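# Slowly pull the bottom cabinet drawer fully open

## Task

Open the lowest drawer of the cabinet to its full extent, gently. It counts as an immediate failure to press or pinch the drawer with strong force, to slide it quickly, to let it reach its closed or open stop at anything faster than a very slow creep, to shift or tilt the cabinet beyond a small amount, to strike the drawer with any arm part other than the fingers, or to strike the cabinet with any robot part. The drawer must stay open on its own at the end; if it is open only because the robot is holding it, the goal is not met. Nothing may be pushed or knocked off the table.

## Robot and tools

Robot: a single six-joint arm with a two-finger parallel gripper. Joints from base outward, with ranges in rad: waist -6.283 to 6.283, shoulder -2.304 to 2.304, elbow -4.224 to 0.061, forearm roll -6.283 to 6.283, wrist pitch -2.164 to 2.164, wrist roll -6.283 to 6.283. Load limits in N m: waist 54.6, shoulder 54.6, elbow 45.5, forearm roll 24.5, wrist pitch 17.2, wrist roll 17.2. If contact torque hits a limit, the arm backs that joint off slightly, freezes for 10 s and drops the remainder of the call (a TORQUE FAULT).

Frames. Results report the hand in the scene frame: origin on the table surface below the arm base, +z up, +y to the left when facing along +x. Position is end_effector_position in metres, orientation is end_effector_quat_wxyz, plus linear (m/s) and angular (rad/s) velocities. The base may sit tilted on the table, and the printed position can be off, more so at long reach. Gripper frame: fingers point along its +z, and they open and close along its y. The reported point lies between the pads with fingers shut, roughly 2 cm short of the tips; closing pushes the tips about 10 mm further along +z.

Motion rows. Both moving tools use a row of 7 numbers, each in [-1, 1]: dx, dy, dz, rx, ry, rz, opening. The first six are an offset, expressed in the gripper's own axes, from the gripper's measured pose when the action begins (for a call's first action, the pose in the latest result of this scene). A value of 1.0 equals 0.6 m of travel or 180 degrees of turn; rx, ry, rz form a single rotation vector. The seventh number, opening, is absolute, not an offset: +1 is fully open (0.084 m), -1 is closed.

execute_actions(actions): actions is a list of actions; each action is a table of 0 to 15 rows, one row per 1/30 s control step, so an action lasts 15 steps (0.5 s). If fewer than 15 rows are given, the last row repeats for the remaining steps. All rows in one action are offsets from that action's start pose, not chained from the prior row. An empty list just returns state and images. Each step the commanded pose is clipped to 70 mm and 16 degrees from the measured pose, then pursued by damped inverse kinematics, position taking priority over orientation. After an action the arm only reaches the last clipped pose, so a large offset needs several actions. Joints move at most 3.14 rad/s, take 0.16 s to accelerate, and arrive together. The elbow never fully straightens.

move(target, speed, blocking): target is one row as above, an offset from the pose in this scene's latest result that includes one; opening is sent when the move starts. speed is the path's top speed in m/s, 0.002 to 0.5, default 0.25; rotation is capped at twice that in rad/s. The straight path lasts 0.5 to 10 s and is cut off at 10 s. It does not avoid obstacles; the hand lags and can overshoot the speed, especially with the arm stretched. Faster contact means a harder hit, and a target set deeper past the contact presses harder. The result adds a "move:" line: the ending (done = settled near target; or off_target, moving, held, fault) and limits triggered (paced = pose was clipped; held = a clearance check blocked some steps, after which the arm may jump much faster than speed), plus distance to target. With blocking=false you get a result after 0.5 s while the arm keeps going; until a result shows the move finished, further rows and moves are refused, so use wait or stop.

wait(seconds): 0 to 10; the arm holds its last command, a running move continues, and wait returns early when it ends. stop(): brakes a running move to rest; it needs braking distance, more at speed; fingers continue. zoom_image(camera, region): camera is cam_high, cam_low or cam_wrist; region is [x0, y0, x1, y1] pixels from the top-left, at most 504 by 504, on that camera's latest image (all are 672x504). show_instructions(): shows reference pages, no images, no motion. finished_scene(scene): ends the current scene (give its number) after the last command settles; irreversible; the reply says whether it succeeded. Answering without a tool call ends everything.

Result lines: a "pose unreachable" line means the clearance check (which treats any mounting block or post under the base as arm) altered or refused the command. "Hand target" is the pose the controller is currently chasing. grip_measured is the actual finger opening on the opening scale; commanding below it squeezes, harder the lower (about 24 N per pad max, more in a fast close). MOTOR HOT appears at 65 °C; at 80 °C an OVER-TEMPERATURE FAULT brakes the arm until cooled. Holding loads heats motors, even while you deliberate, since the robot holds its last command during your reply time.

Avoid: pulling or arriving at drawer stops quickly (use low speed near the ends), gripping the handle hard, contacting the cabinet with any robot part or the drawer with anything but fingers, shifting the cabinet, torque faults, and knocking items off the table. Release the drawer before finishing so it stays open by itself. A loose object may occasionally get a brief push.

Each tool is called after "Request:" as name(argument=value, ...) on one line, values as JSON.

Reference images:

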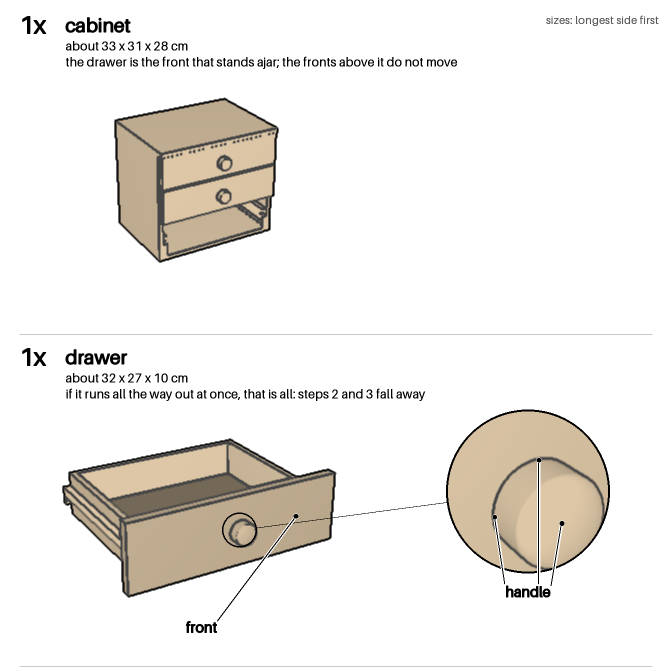

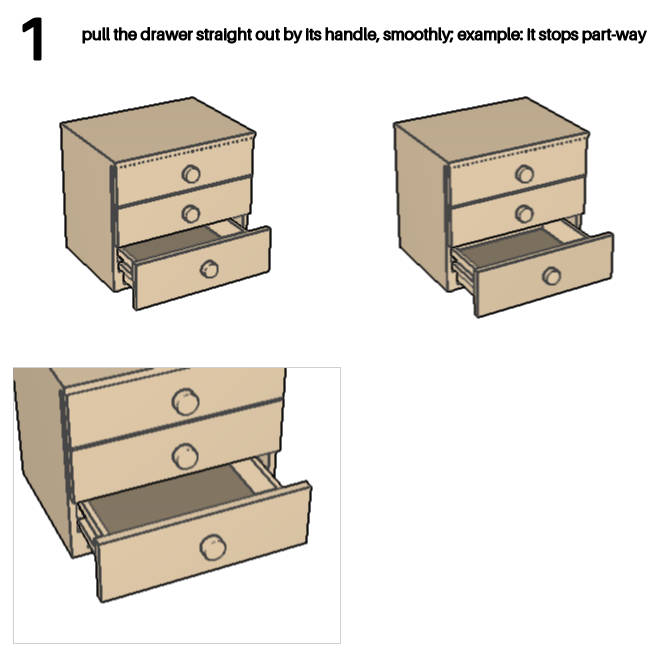

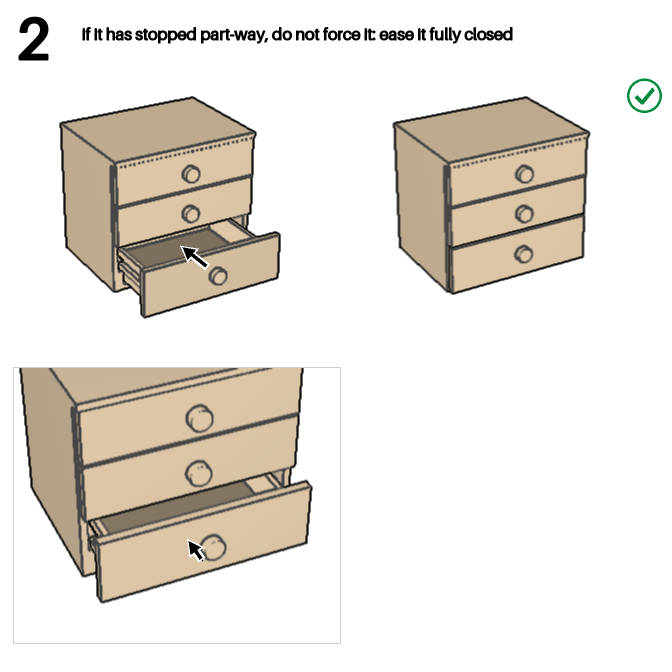

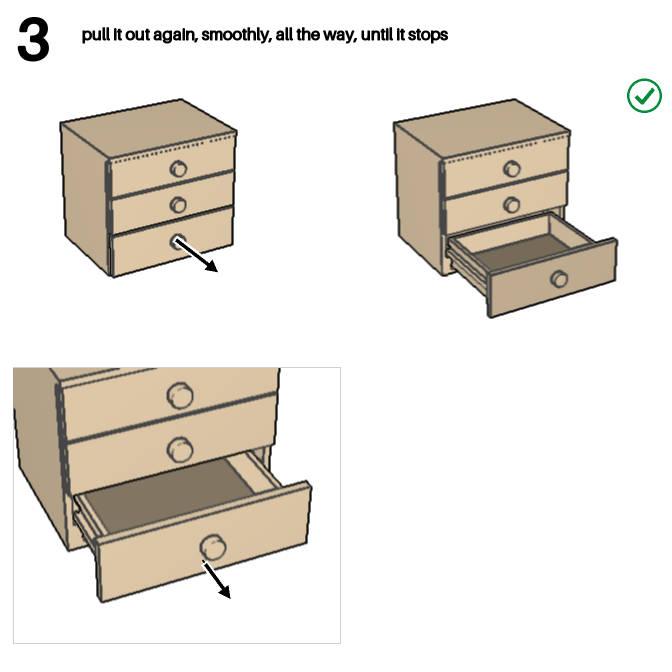

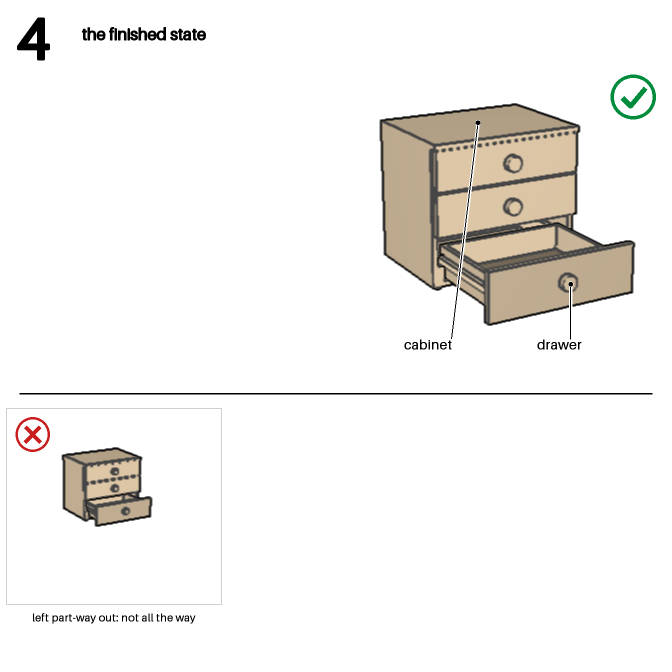

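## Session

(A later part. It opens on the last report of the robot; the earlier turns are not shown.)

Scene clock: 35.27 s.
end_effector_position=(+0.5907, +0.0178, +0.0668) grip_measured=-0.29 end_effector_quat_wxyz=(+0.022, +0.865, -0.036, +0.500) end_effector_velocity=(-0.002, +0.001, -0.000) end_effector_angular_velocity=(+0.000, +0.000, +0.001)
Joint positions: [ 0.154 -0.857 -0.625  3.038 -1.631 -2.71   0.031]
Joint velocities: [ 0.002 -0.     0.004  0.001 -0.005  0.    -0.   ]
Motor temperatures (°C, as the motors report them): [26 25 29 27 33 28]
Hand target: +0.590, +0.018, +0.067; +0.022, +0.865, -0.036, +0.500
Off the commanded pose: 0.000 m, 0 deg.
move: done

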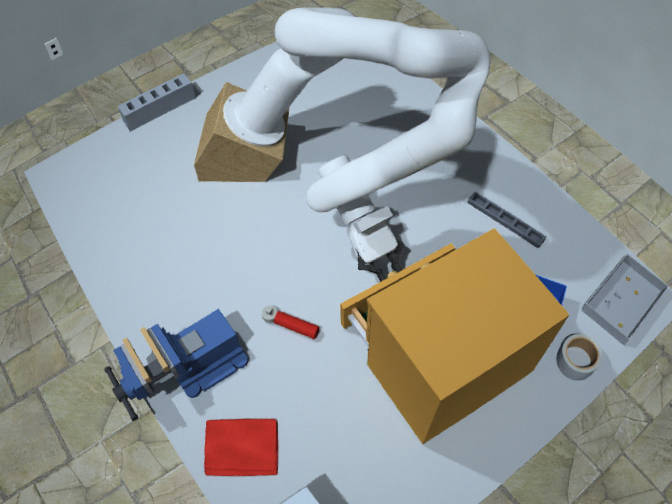

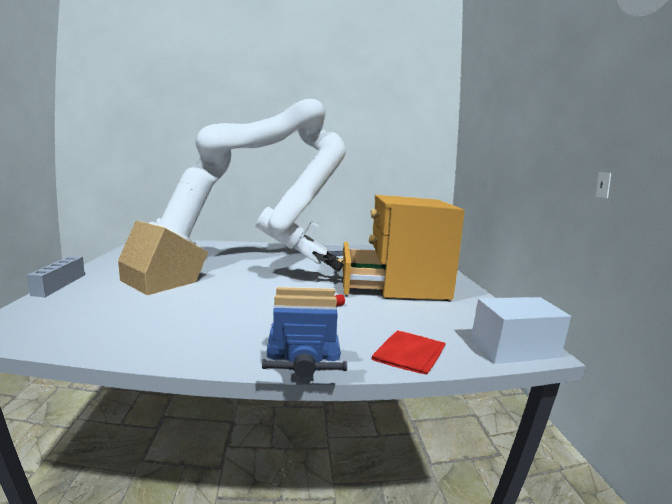

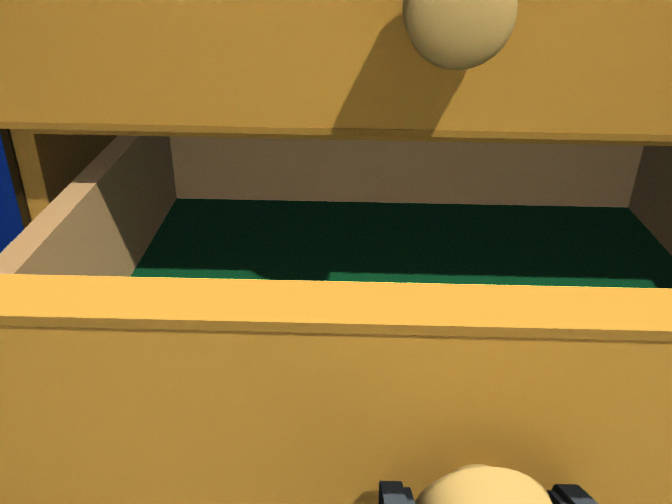

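Careful steps of 1 cm.

Request:
move(target=[-0.0083,0,-0.0144,0,0,0,-0.4], speed=0.012)

Request:
move(target=[-0.0083,0,-0.0144,0,0,0,-0.4], speed=0.012)

Scene clock: 36.43 s.
end_effector_position=(+0.5809, +0.0187, +0.0668) grip_measured=-0.29 end_effector_quat_wxyz=(+0.022, +0.865, -0.036, +0.500) end_effector_velocity=(-0.002, +0.001, -0.000) end_effector_angular_velocity=(-0.001, -0.000, +0.002)
Joint positions: [ 0.157 -0.863 -0.607  3.042 -1.656 -2.711  0.031]
Joint velocities: [ 0.003 -0.002  0.003  0.002 -0.006 -0.001 -0.   ]
Motor temperatures (°C, as the motors report them): [26 25 29 27 33 28]
Hand target: +0.581, +0.019, +0.067; +0.022, +0.865, -0.036, +0.500
Off the commanded pose: 0.000 m, 0 deg.
move: done

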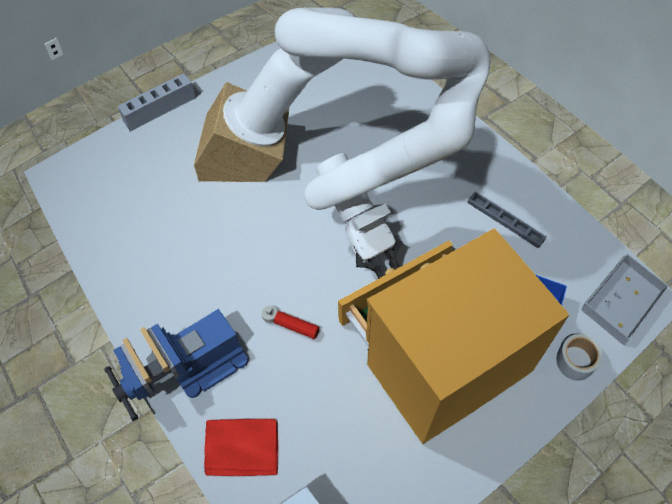

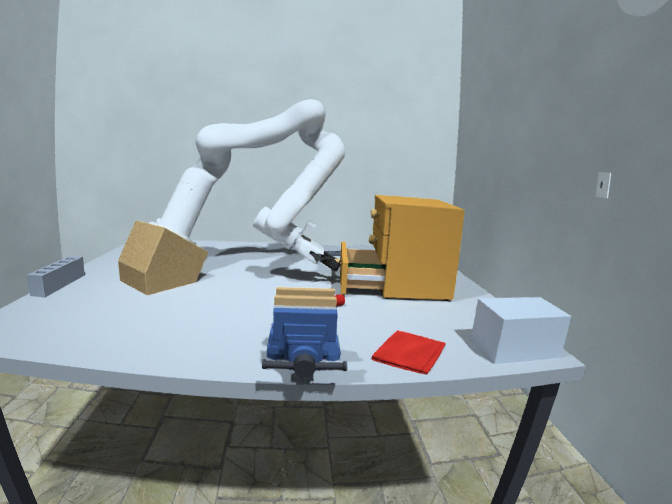

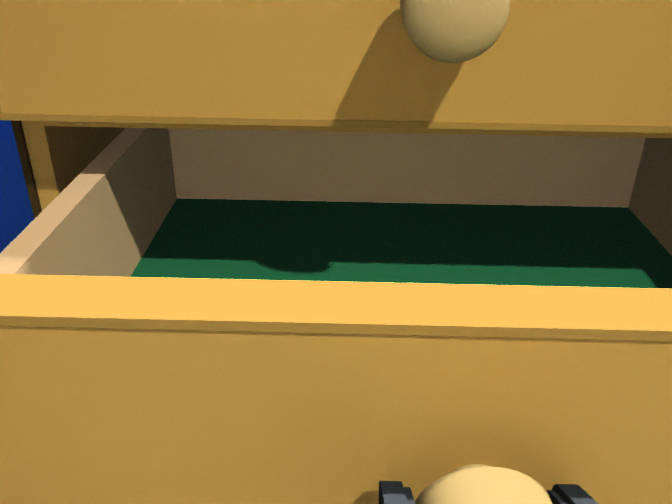

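Scene clock: 37.50 s.
end_effector_position=(+0.5712, +0.0196, +0.0668) grip_measured=-0.29 end_effector_quat_wxyz=(+0.022, +0.865, -0.036, +0.500) end_effector_velocity=(-0.001, +0.000, +0.001) end_effector_angular_velocity=(+0.000, -0.003, +0.000)
Joint positions: [ 0.161 -0.87  -0.59   3.045 -1.68  -2.713  0.031]
Joint velocities: [ 0.    -0.     0.002  0.001 -0.006  0.    -0.   ]
Motor temperatures (°C, as the motors report them): [26 25 29 27 33 28]
Hand target: +0.571, +0.020, +0.067; +0.022, +0.865, -0.036, +0.500
Off the commanded pose: 0.000 m, 0 deg.
move: done

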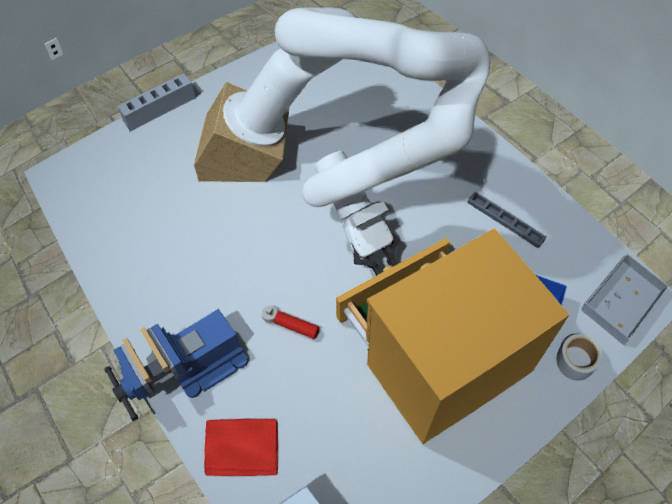

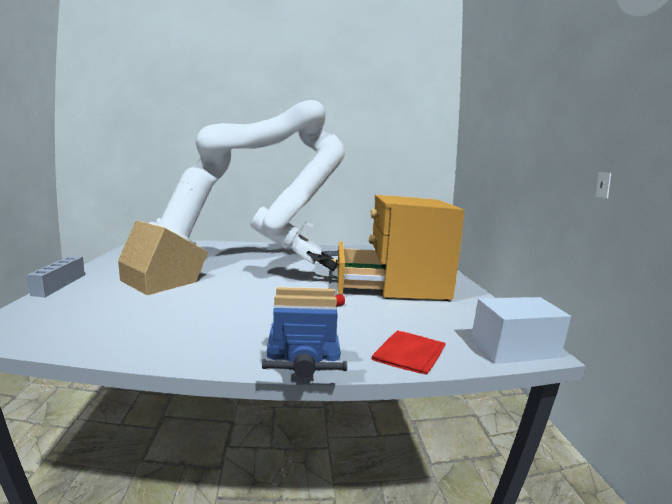

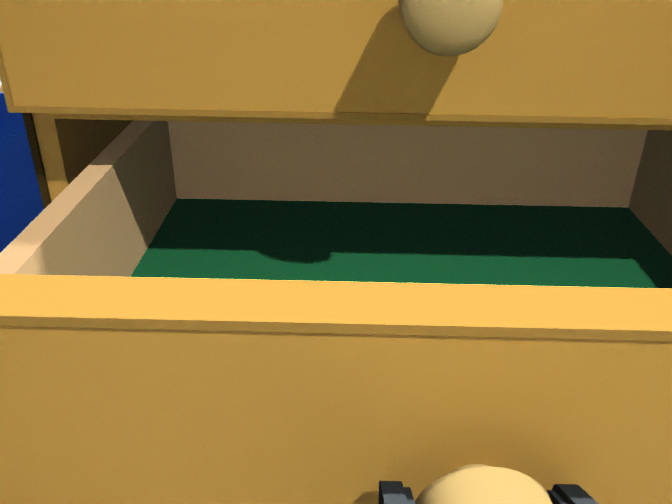

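Request:
move(target=[-0.033,0,-0.058,0,0,0,-0.4], speed=0.02)

Request:
move(target=[-0.0083,0,-0.0144,0,0,0,-0.4], speed=0.008)

Scene clock: 43.80 s.
end_effector_position=(+0.5315, +0.0229, +0.0670) grip_measured=-0.29 end_effector_quat_wxyz=(+0.022, +0.865, -0.036, +0.500) end_effector_velocity=(-0.001, -0.000, +0.001) end_effector_angular_velocity=(-0.000, -0.003, +0.000)
Joint positions: [ 0.179 -0.907 -0.523  3.061 -1.784 -2.716  0.031]
Joint velocities: [ 0.    -0.001  0.002  0.001 -0.005 -0.     0.   ]
Motor temperatures (°C, as the motors report them): [26 25 29 27 33 28]
Hand target: +0.531, +0.023, +0.067; +0.022, +0.865, -0.036, +0.500
Off the commanded pose: 0.000 m, 0 deg.
move: done

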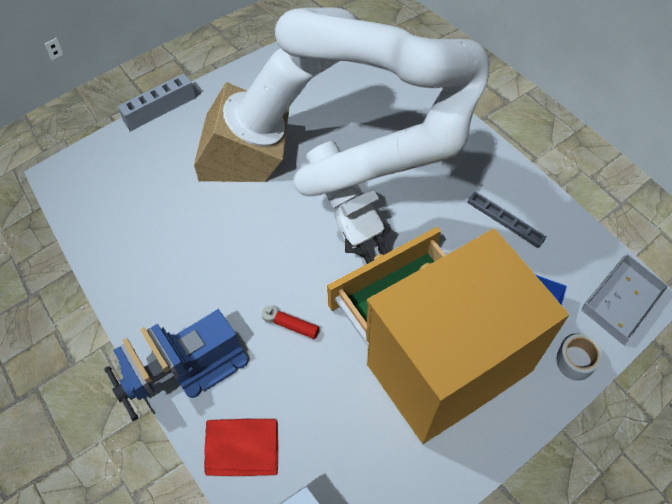

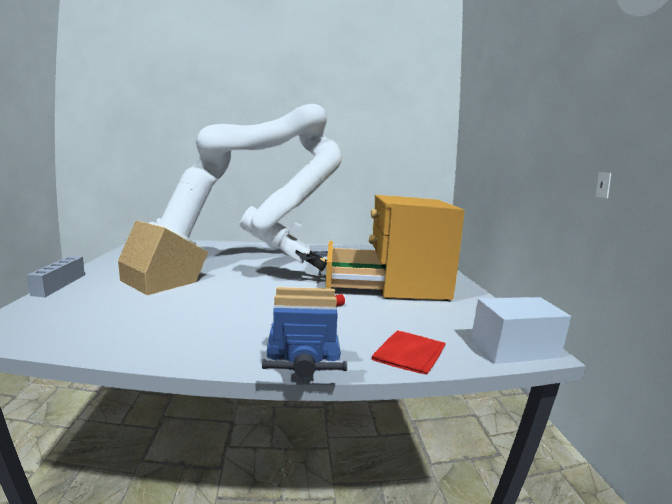

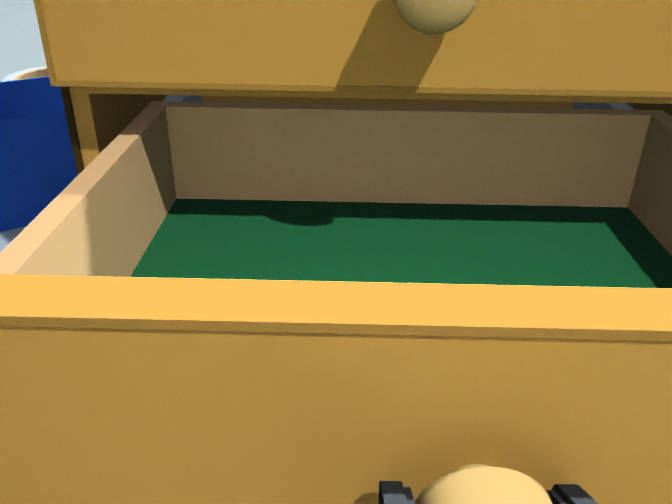

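Scene clock: 45.27 s.
end_effector_position=(+0.5217, +0.0238, +0.0670) grip_measured=-0.29 end_effector_quat_wxyz=(+0.022, +0.865, -0.036, +0.500) end_effector_velocity=(-0.001, +0.000, +0.000) end_effector_angular_velocity=(+0.000, -0.000, -0.000)
Joint positions: [ 0.184 -0.919 -0.508  3.066 -1.811 -2.716  0.031]
Joint velocities: [ 0.001 -0.002  0.002  0.001 -0.004  0.001 -0.   ]
Motor temperatures (°C, as the motors report them): [26 25 29 27 33 28]
Hand target: +0.522, +0.024, +0.067; +0.022, +0.865, -0.036, +0.500
Off the commanded pose: 0.000 m, 0 deg.
move: done

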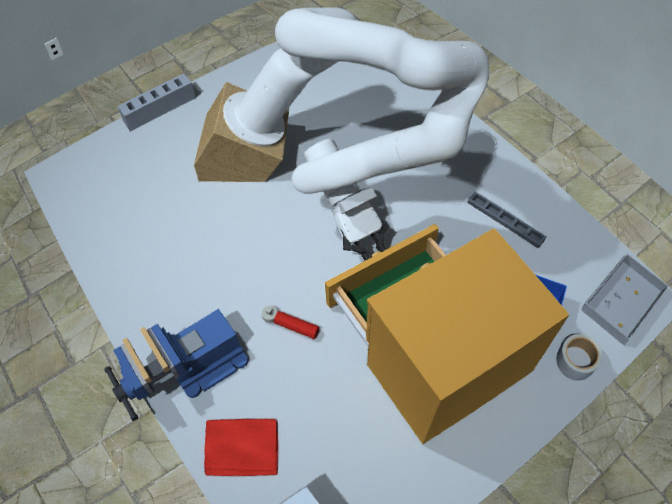

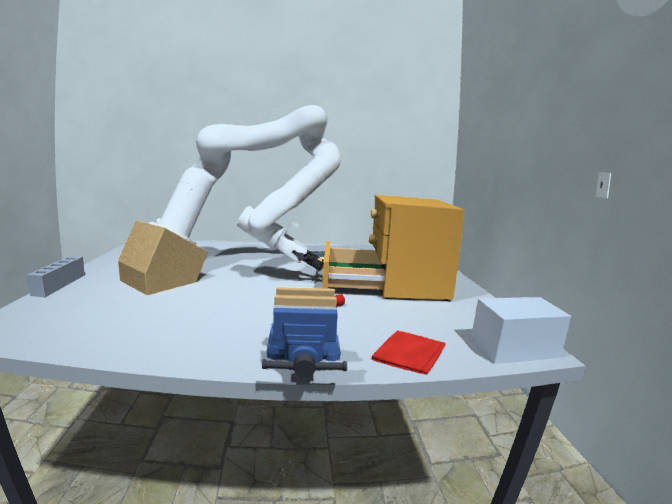

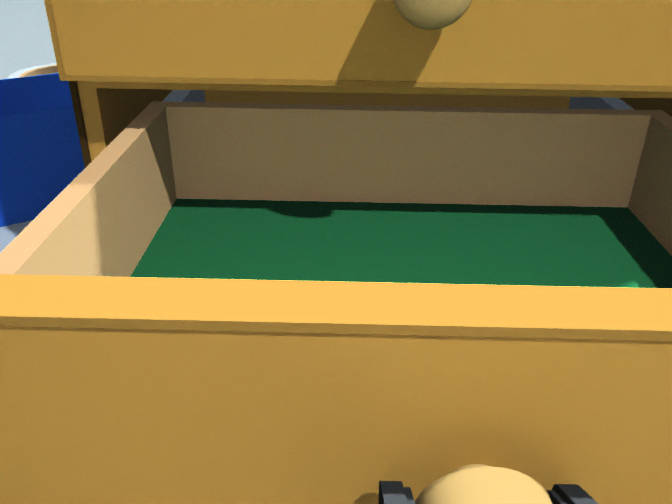

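Request:
move(target=[-0.0083,0,-0.0144,0,0,0,-0.35], speed=0.008)

Request:
move(target=[-0.0067,0,-0.0115,0,0,0,-0.35], speed=0.008)

Scene clock: 47.00 s.
end_effector_position=(+0.5119, +0.0245, +0.0670) grip_measured=-0.29 end_effector_quat_wxyz=(+0.022, +0.865, -0.036, +0.500) end_effector_velocity=(-0.002, -0.001, -0.000) end_effector_angular_velocity=(-0.001, -0.000, -0.001)
Joint positions: [ 0.19  -0.932 -0.493  3.071 -1.838 -2.716  0.031]
Joint velocities: [ 0.    -0.003  0.001  0.002 -0.004  0.    -0.   ]
Motor temperatures (°C, as the motors report them): [26 25 29 27 33 28]
Hand target: +0.512, +0.025, +0.067; +0.022, +0.865, -0.036, +0.500
Off the commanded pose: 0.000 m, 0 deg.
move: done

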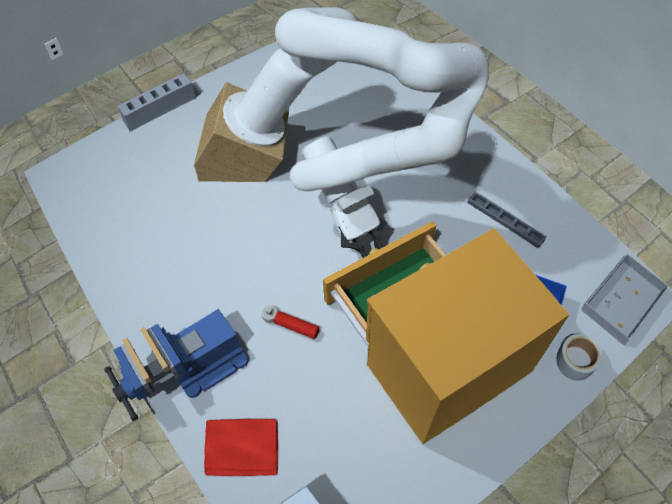

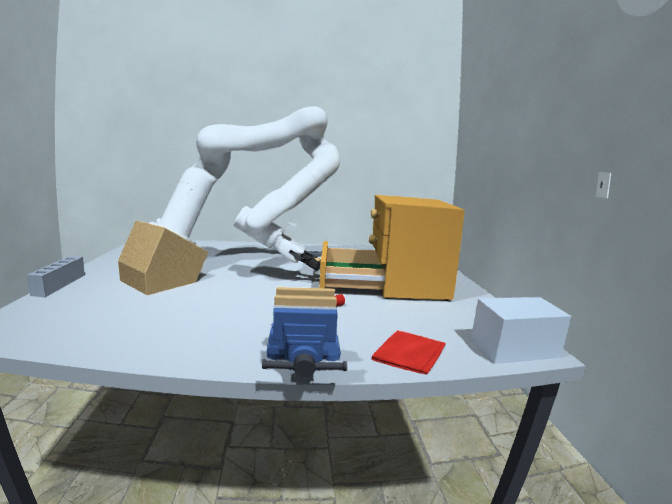

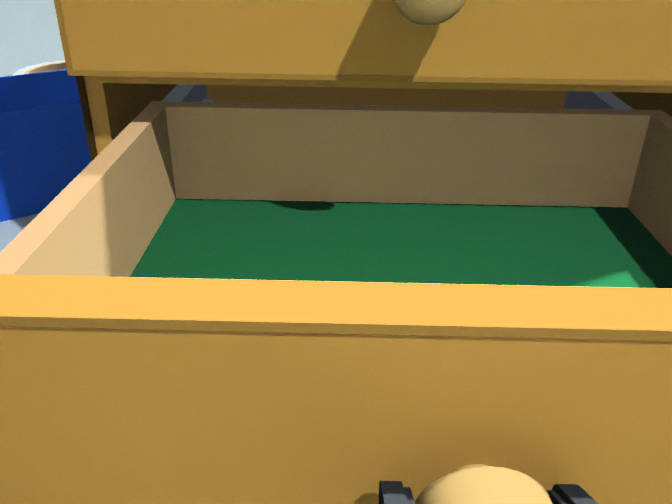

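Scene clock: 48.23 s.
end_effector_position=(+0.5041, +0.0252, +0.0670) grip_measured=-0.29 end_effector_quat_wxyz=(+0.022, +0.865, -0.036, +0.500) end_effector_velocity=(-0.002, +0.000, +0.000) end_effector_angular_velocity=(-0.001, -0.000, +0.000)
Joint positions: [ 0.194 -0.942 -0.482  3.076 -1.86  -2.715  0.031]
Joint velocities: [ 0.001 -0.001  0.003  0.001 -0.004 -0.001 -0.   ]
Motor temperatures (°C, as the motors report them): [26 25 29 27 33 28]
Hand target: +0.504, +0.025, +0.067; +0.022, +0.865, -0.036, +0.500
Off the commanded pose: 0.000 m, 0 deg.
move: done

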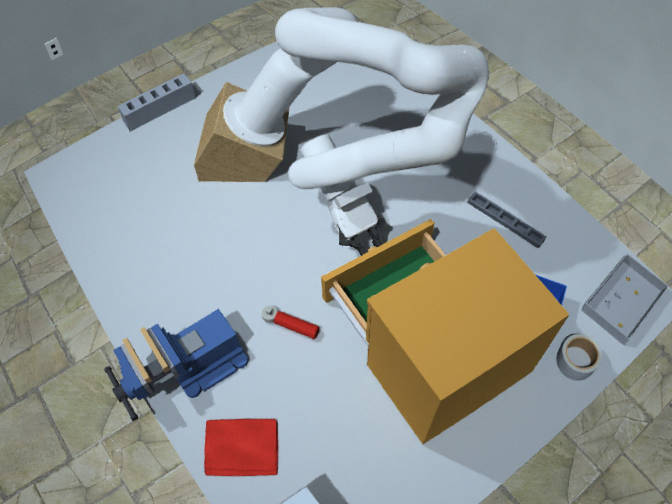

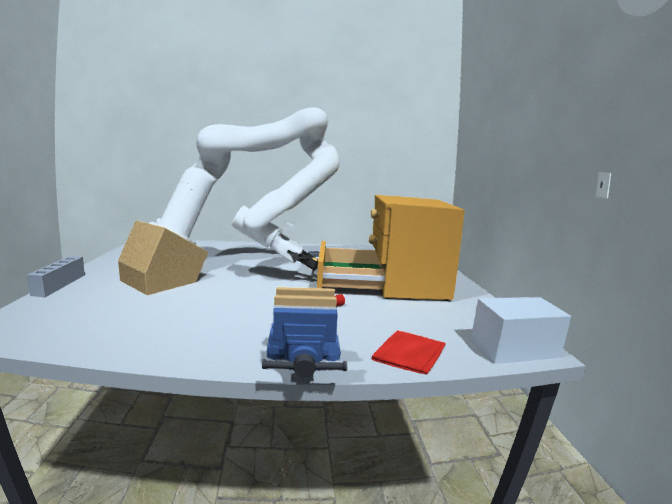

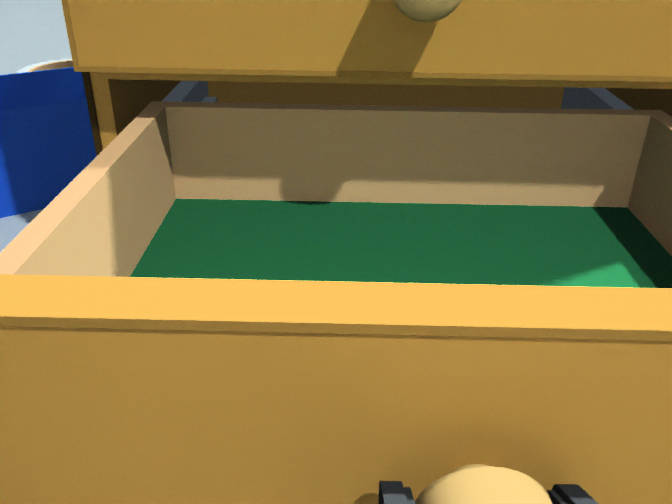

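Travel 0.198 so far.

Request:
move(target=[-0.0067,0,-0.0115,0,0,0,-0.35], speed=0.008)

Request:
move(target=[-0.0067,0,-0.0115,0,0,0,-0.35], speed=0.008)

Scene clock: 49.57 s.
end_effector_position=(+0.4969, +0.0258, +0.0670) grip_measured=-0.29 end_effector_quat_wxyz=(+0.022, +0.865, -0.036, +0.501) end_effector_velocity=(-0.001, +0.000, -0.000) end_effector_angular_velocity=(+0.000, -0.002, +0.001)
Joint positions: [ 0.199 -0.954 -0.473  3.081 -1.883 -2.714  0.031]
Joint velocities: [ 0.001 -0.003  0.     0.001 -0.005  0.    -0.   ]
Motor temperatures (°C, as the motors report them): [26 25 29 27 33 28]
Hand target: +0.496, +0.026, +0.067; +0.022, +0.865, -0.036, +0.500
Off the commanded pose: 0.001 m, 0 deg.
move: done

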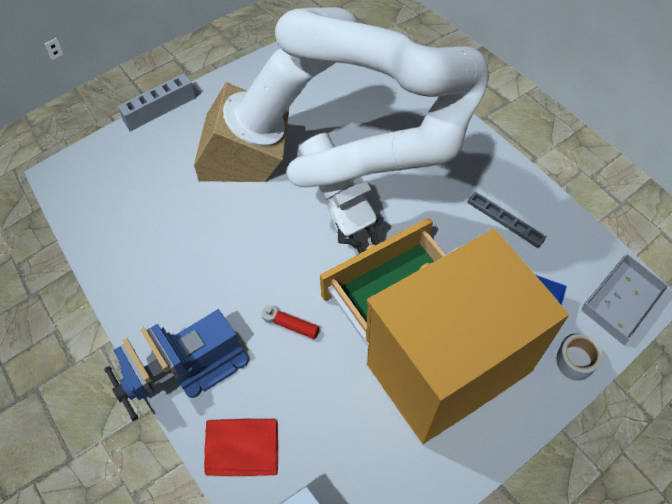

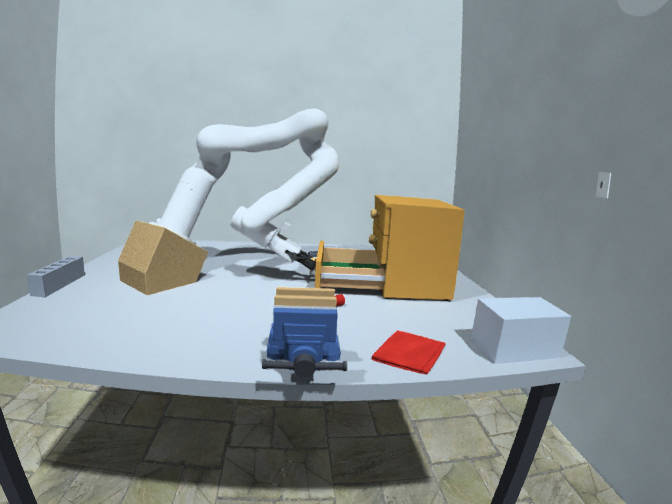

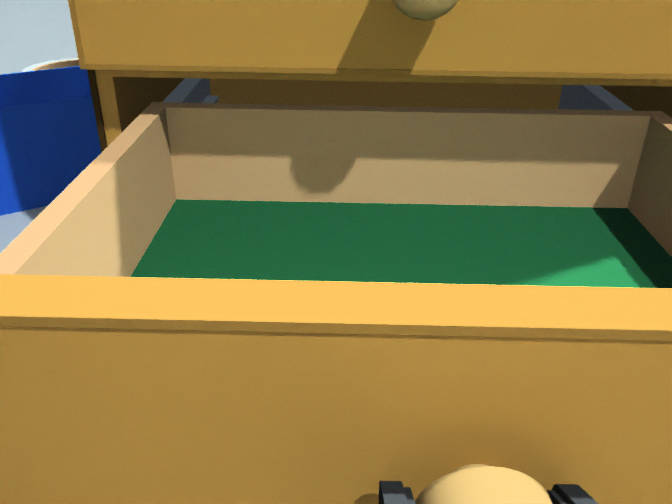

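Scene clock: 50.80 s.
end_effector_position=(+0.4901, +0.0266, +0.0670) grip_measured=-0.29 end_effector_quat_wxyz=(+0.021, +0.864, -0.035, +0.501) end_effector_velocity=(-0.000, +0.001, +0.000) end_effector_angular_velocity=(+0.002, -0.002, +0.002)
Joint positions: [ 0.205 -0.966 -0.464  3.086 -1.906 -2.713  0.031]
Joint velocities: [ 0.002 -0.001  0.    -0.    -0.004  0.001  0.   ]
Motor temperatures (°C, as the motors report them): [26 25 29 27 33 28]
Hand target: +0.489, +0.026, +0.067; +0.022, +0.865, -0.036, +0.501
Off the commanded pose: 0.001 m, 0 deg.
move: done

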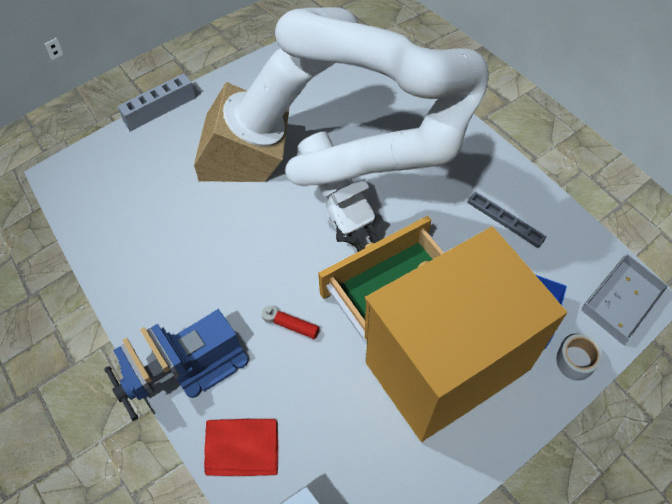

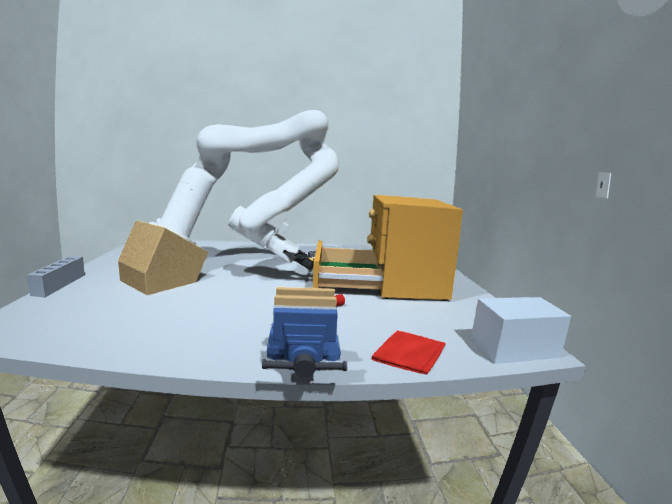

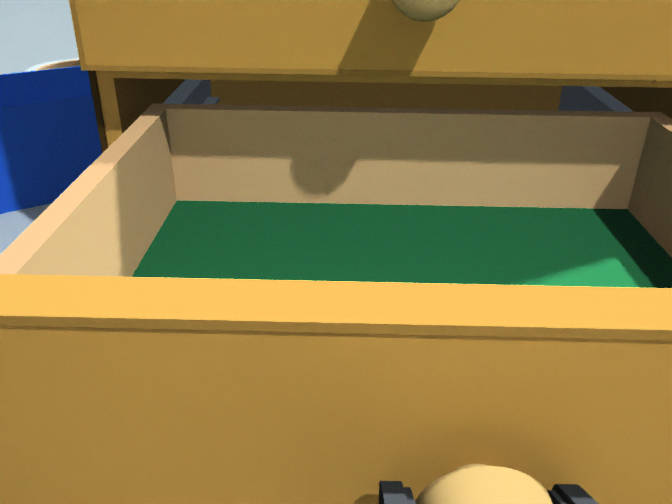

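End stop reached (cabinet began following). Release.

Request:
move(target=[0,0,0,0,0,0,0.6])

Request:
move(target=[-0.03,0,-0.06,0,0,0,0.6], speed=0.08)

Request:
finished_scene(scene=1)

Scene clock: 51.77 s.
end_effector_position=(+0.4900, +0.0266, +0.0670) grip_measured=+0.59 end_effector_quat_wxyz=(+0.021, +0.864, -0.035, +0.501) end_effector_velocity=(+0.001, +0.001, +0.001) end_effector_angular_velocity=(+0.000, -0.002, +0.002)
Joint positions: [ 0.205 -0.966 -0.464  3.086 -1.906 -2.713  0.069]
Joint velocities: [ 0.001  0.003 -0.    -0.     0.    -0.     0.   ]
Motor temperatures (°C, as the motors report them): [26 25 29 27 33 28]
Hand target: +0.490, +0.027, +0.067; +0.021, +0.864, -0.035, +0.501
Off the commanded pose: 0.000 m, 0 deg.
move: done

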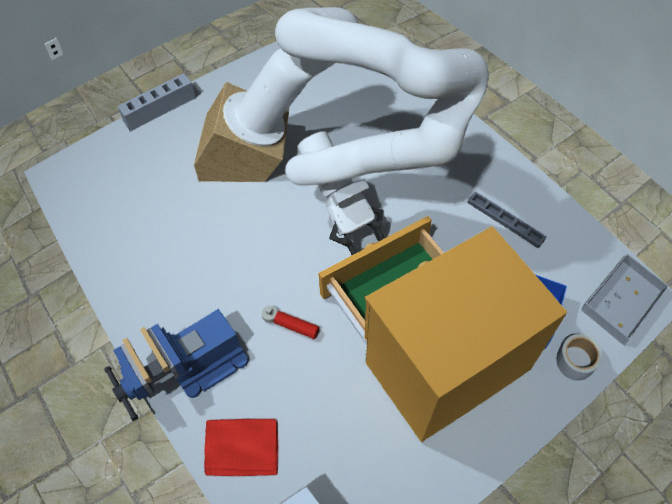

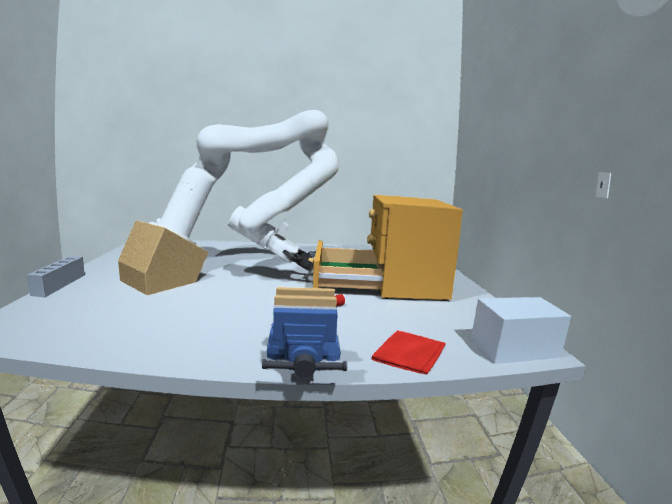

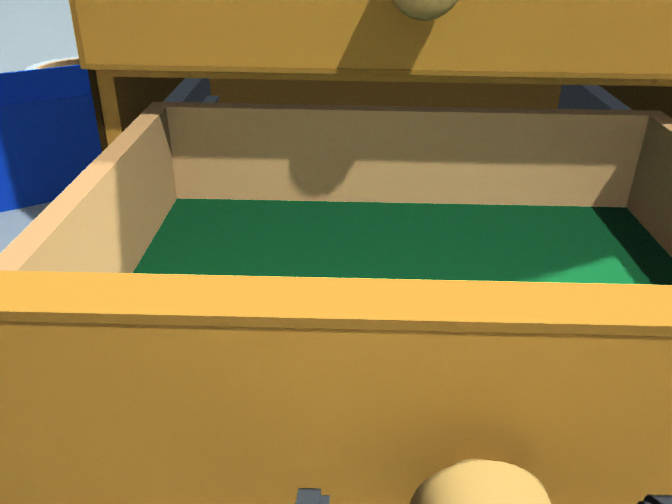

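Scene clock: 52.70 s.
end_effector_position=(+0.4503, +0.0299, +0.0693) grip_measured=+0.59 end_effector_quat_wxyz=(+0.021, +0.864, -0.035, +0.501) end_effector_velocity=(-0.001, +0.001, +0.000) end_effector_angular_velocity=(+0.001, -0.002, +0.001)
Joint positions: [ 0.232 -1.032 -0.411  3.114 -2.025 -2.702  0.069]
Joint velocities: [ 0.003 -0.003  0.001  0.002 -0.007  0.002  0.   ]
Motor temperatures (°C, as the motors report them): [26 25 29 27 33 28]
Hand target: +0.450, +0.030, +0.069; +0.021, +0.864, -0.035, +0.501
Off the commanded pose: 0.000 m, 0 deg.
move: done

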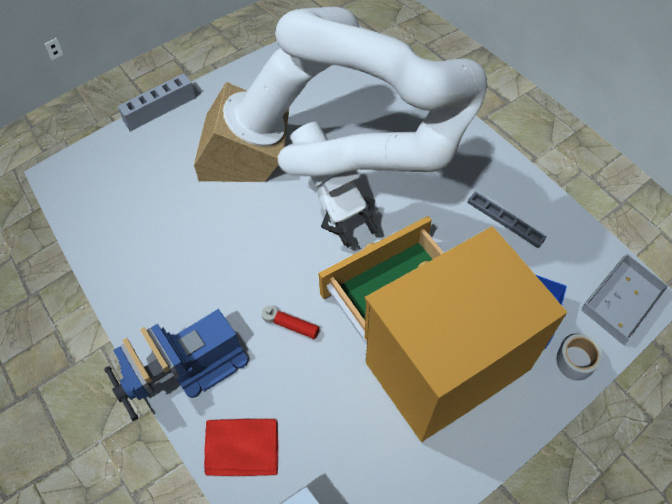

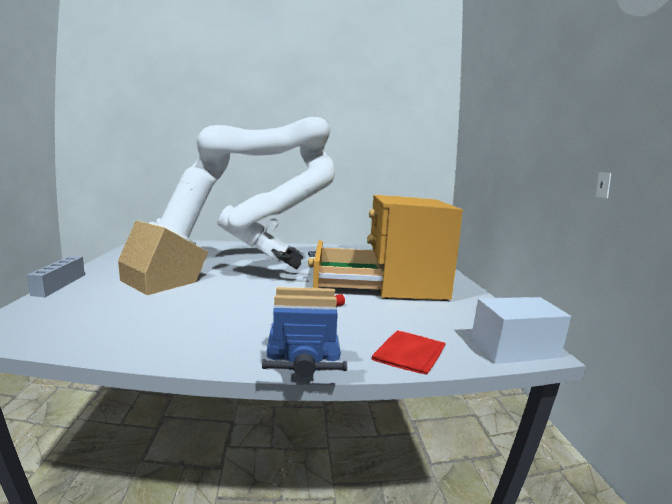

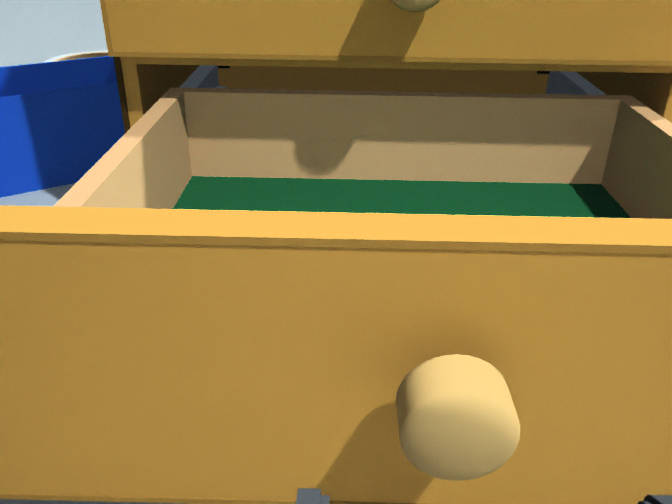

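The scene is finished: the task was done.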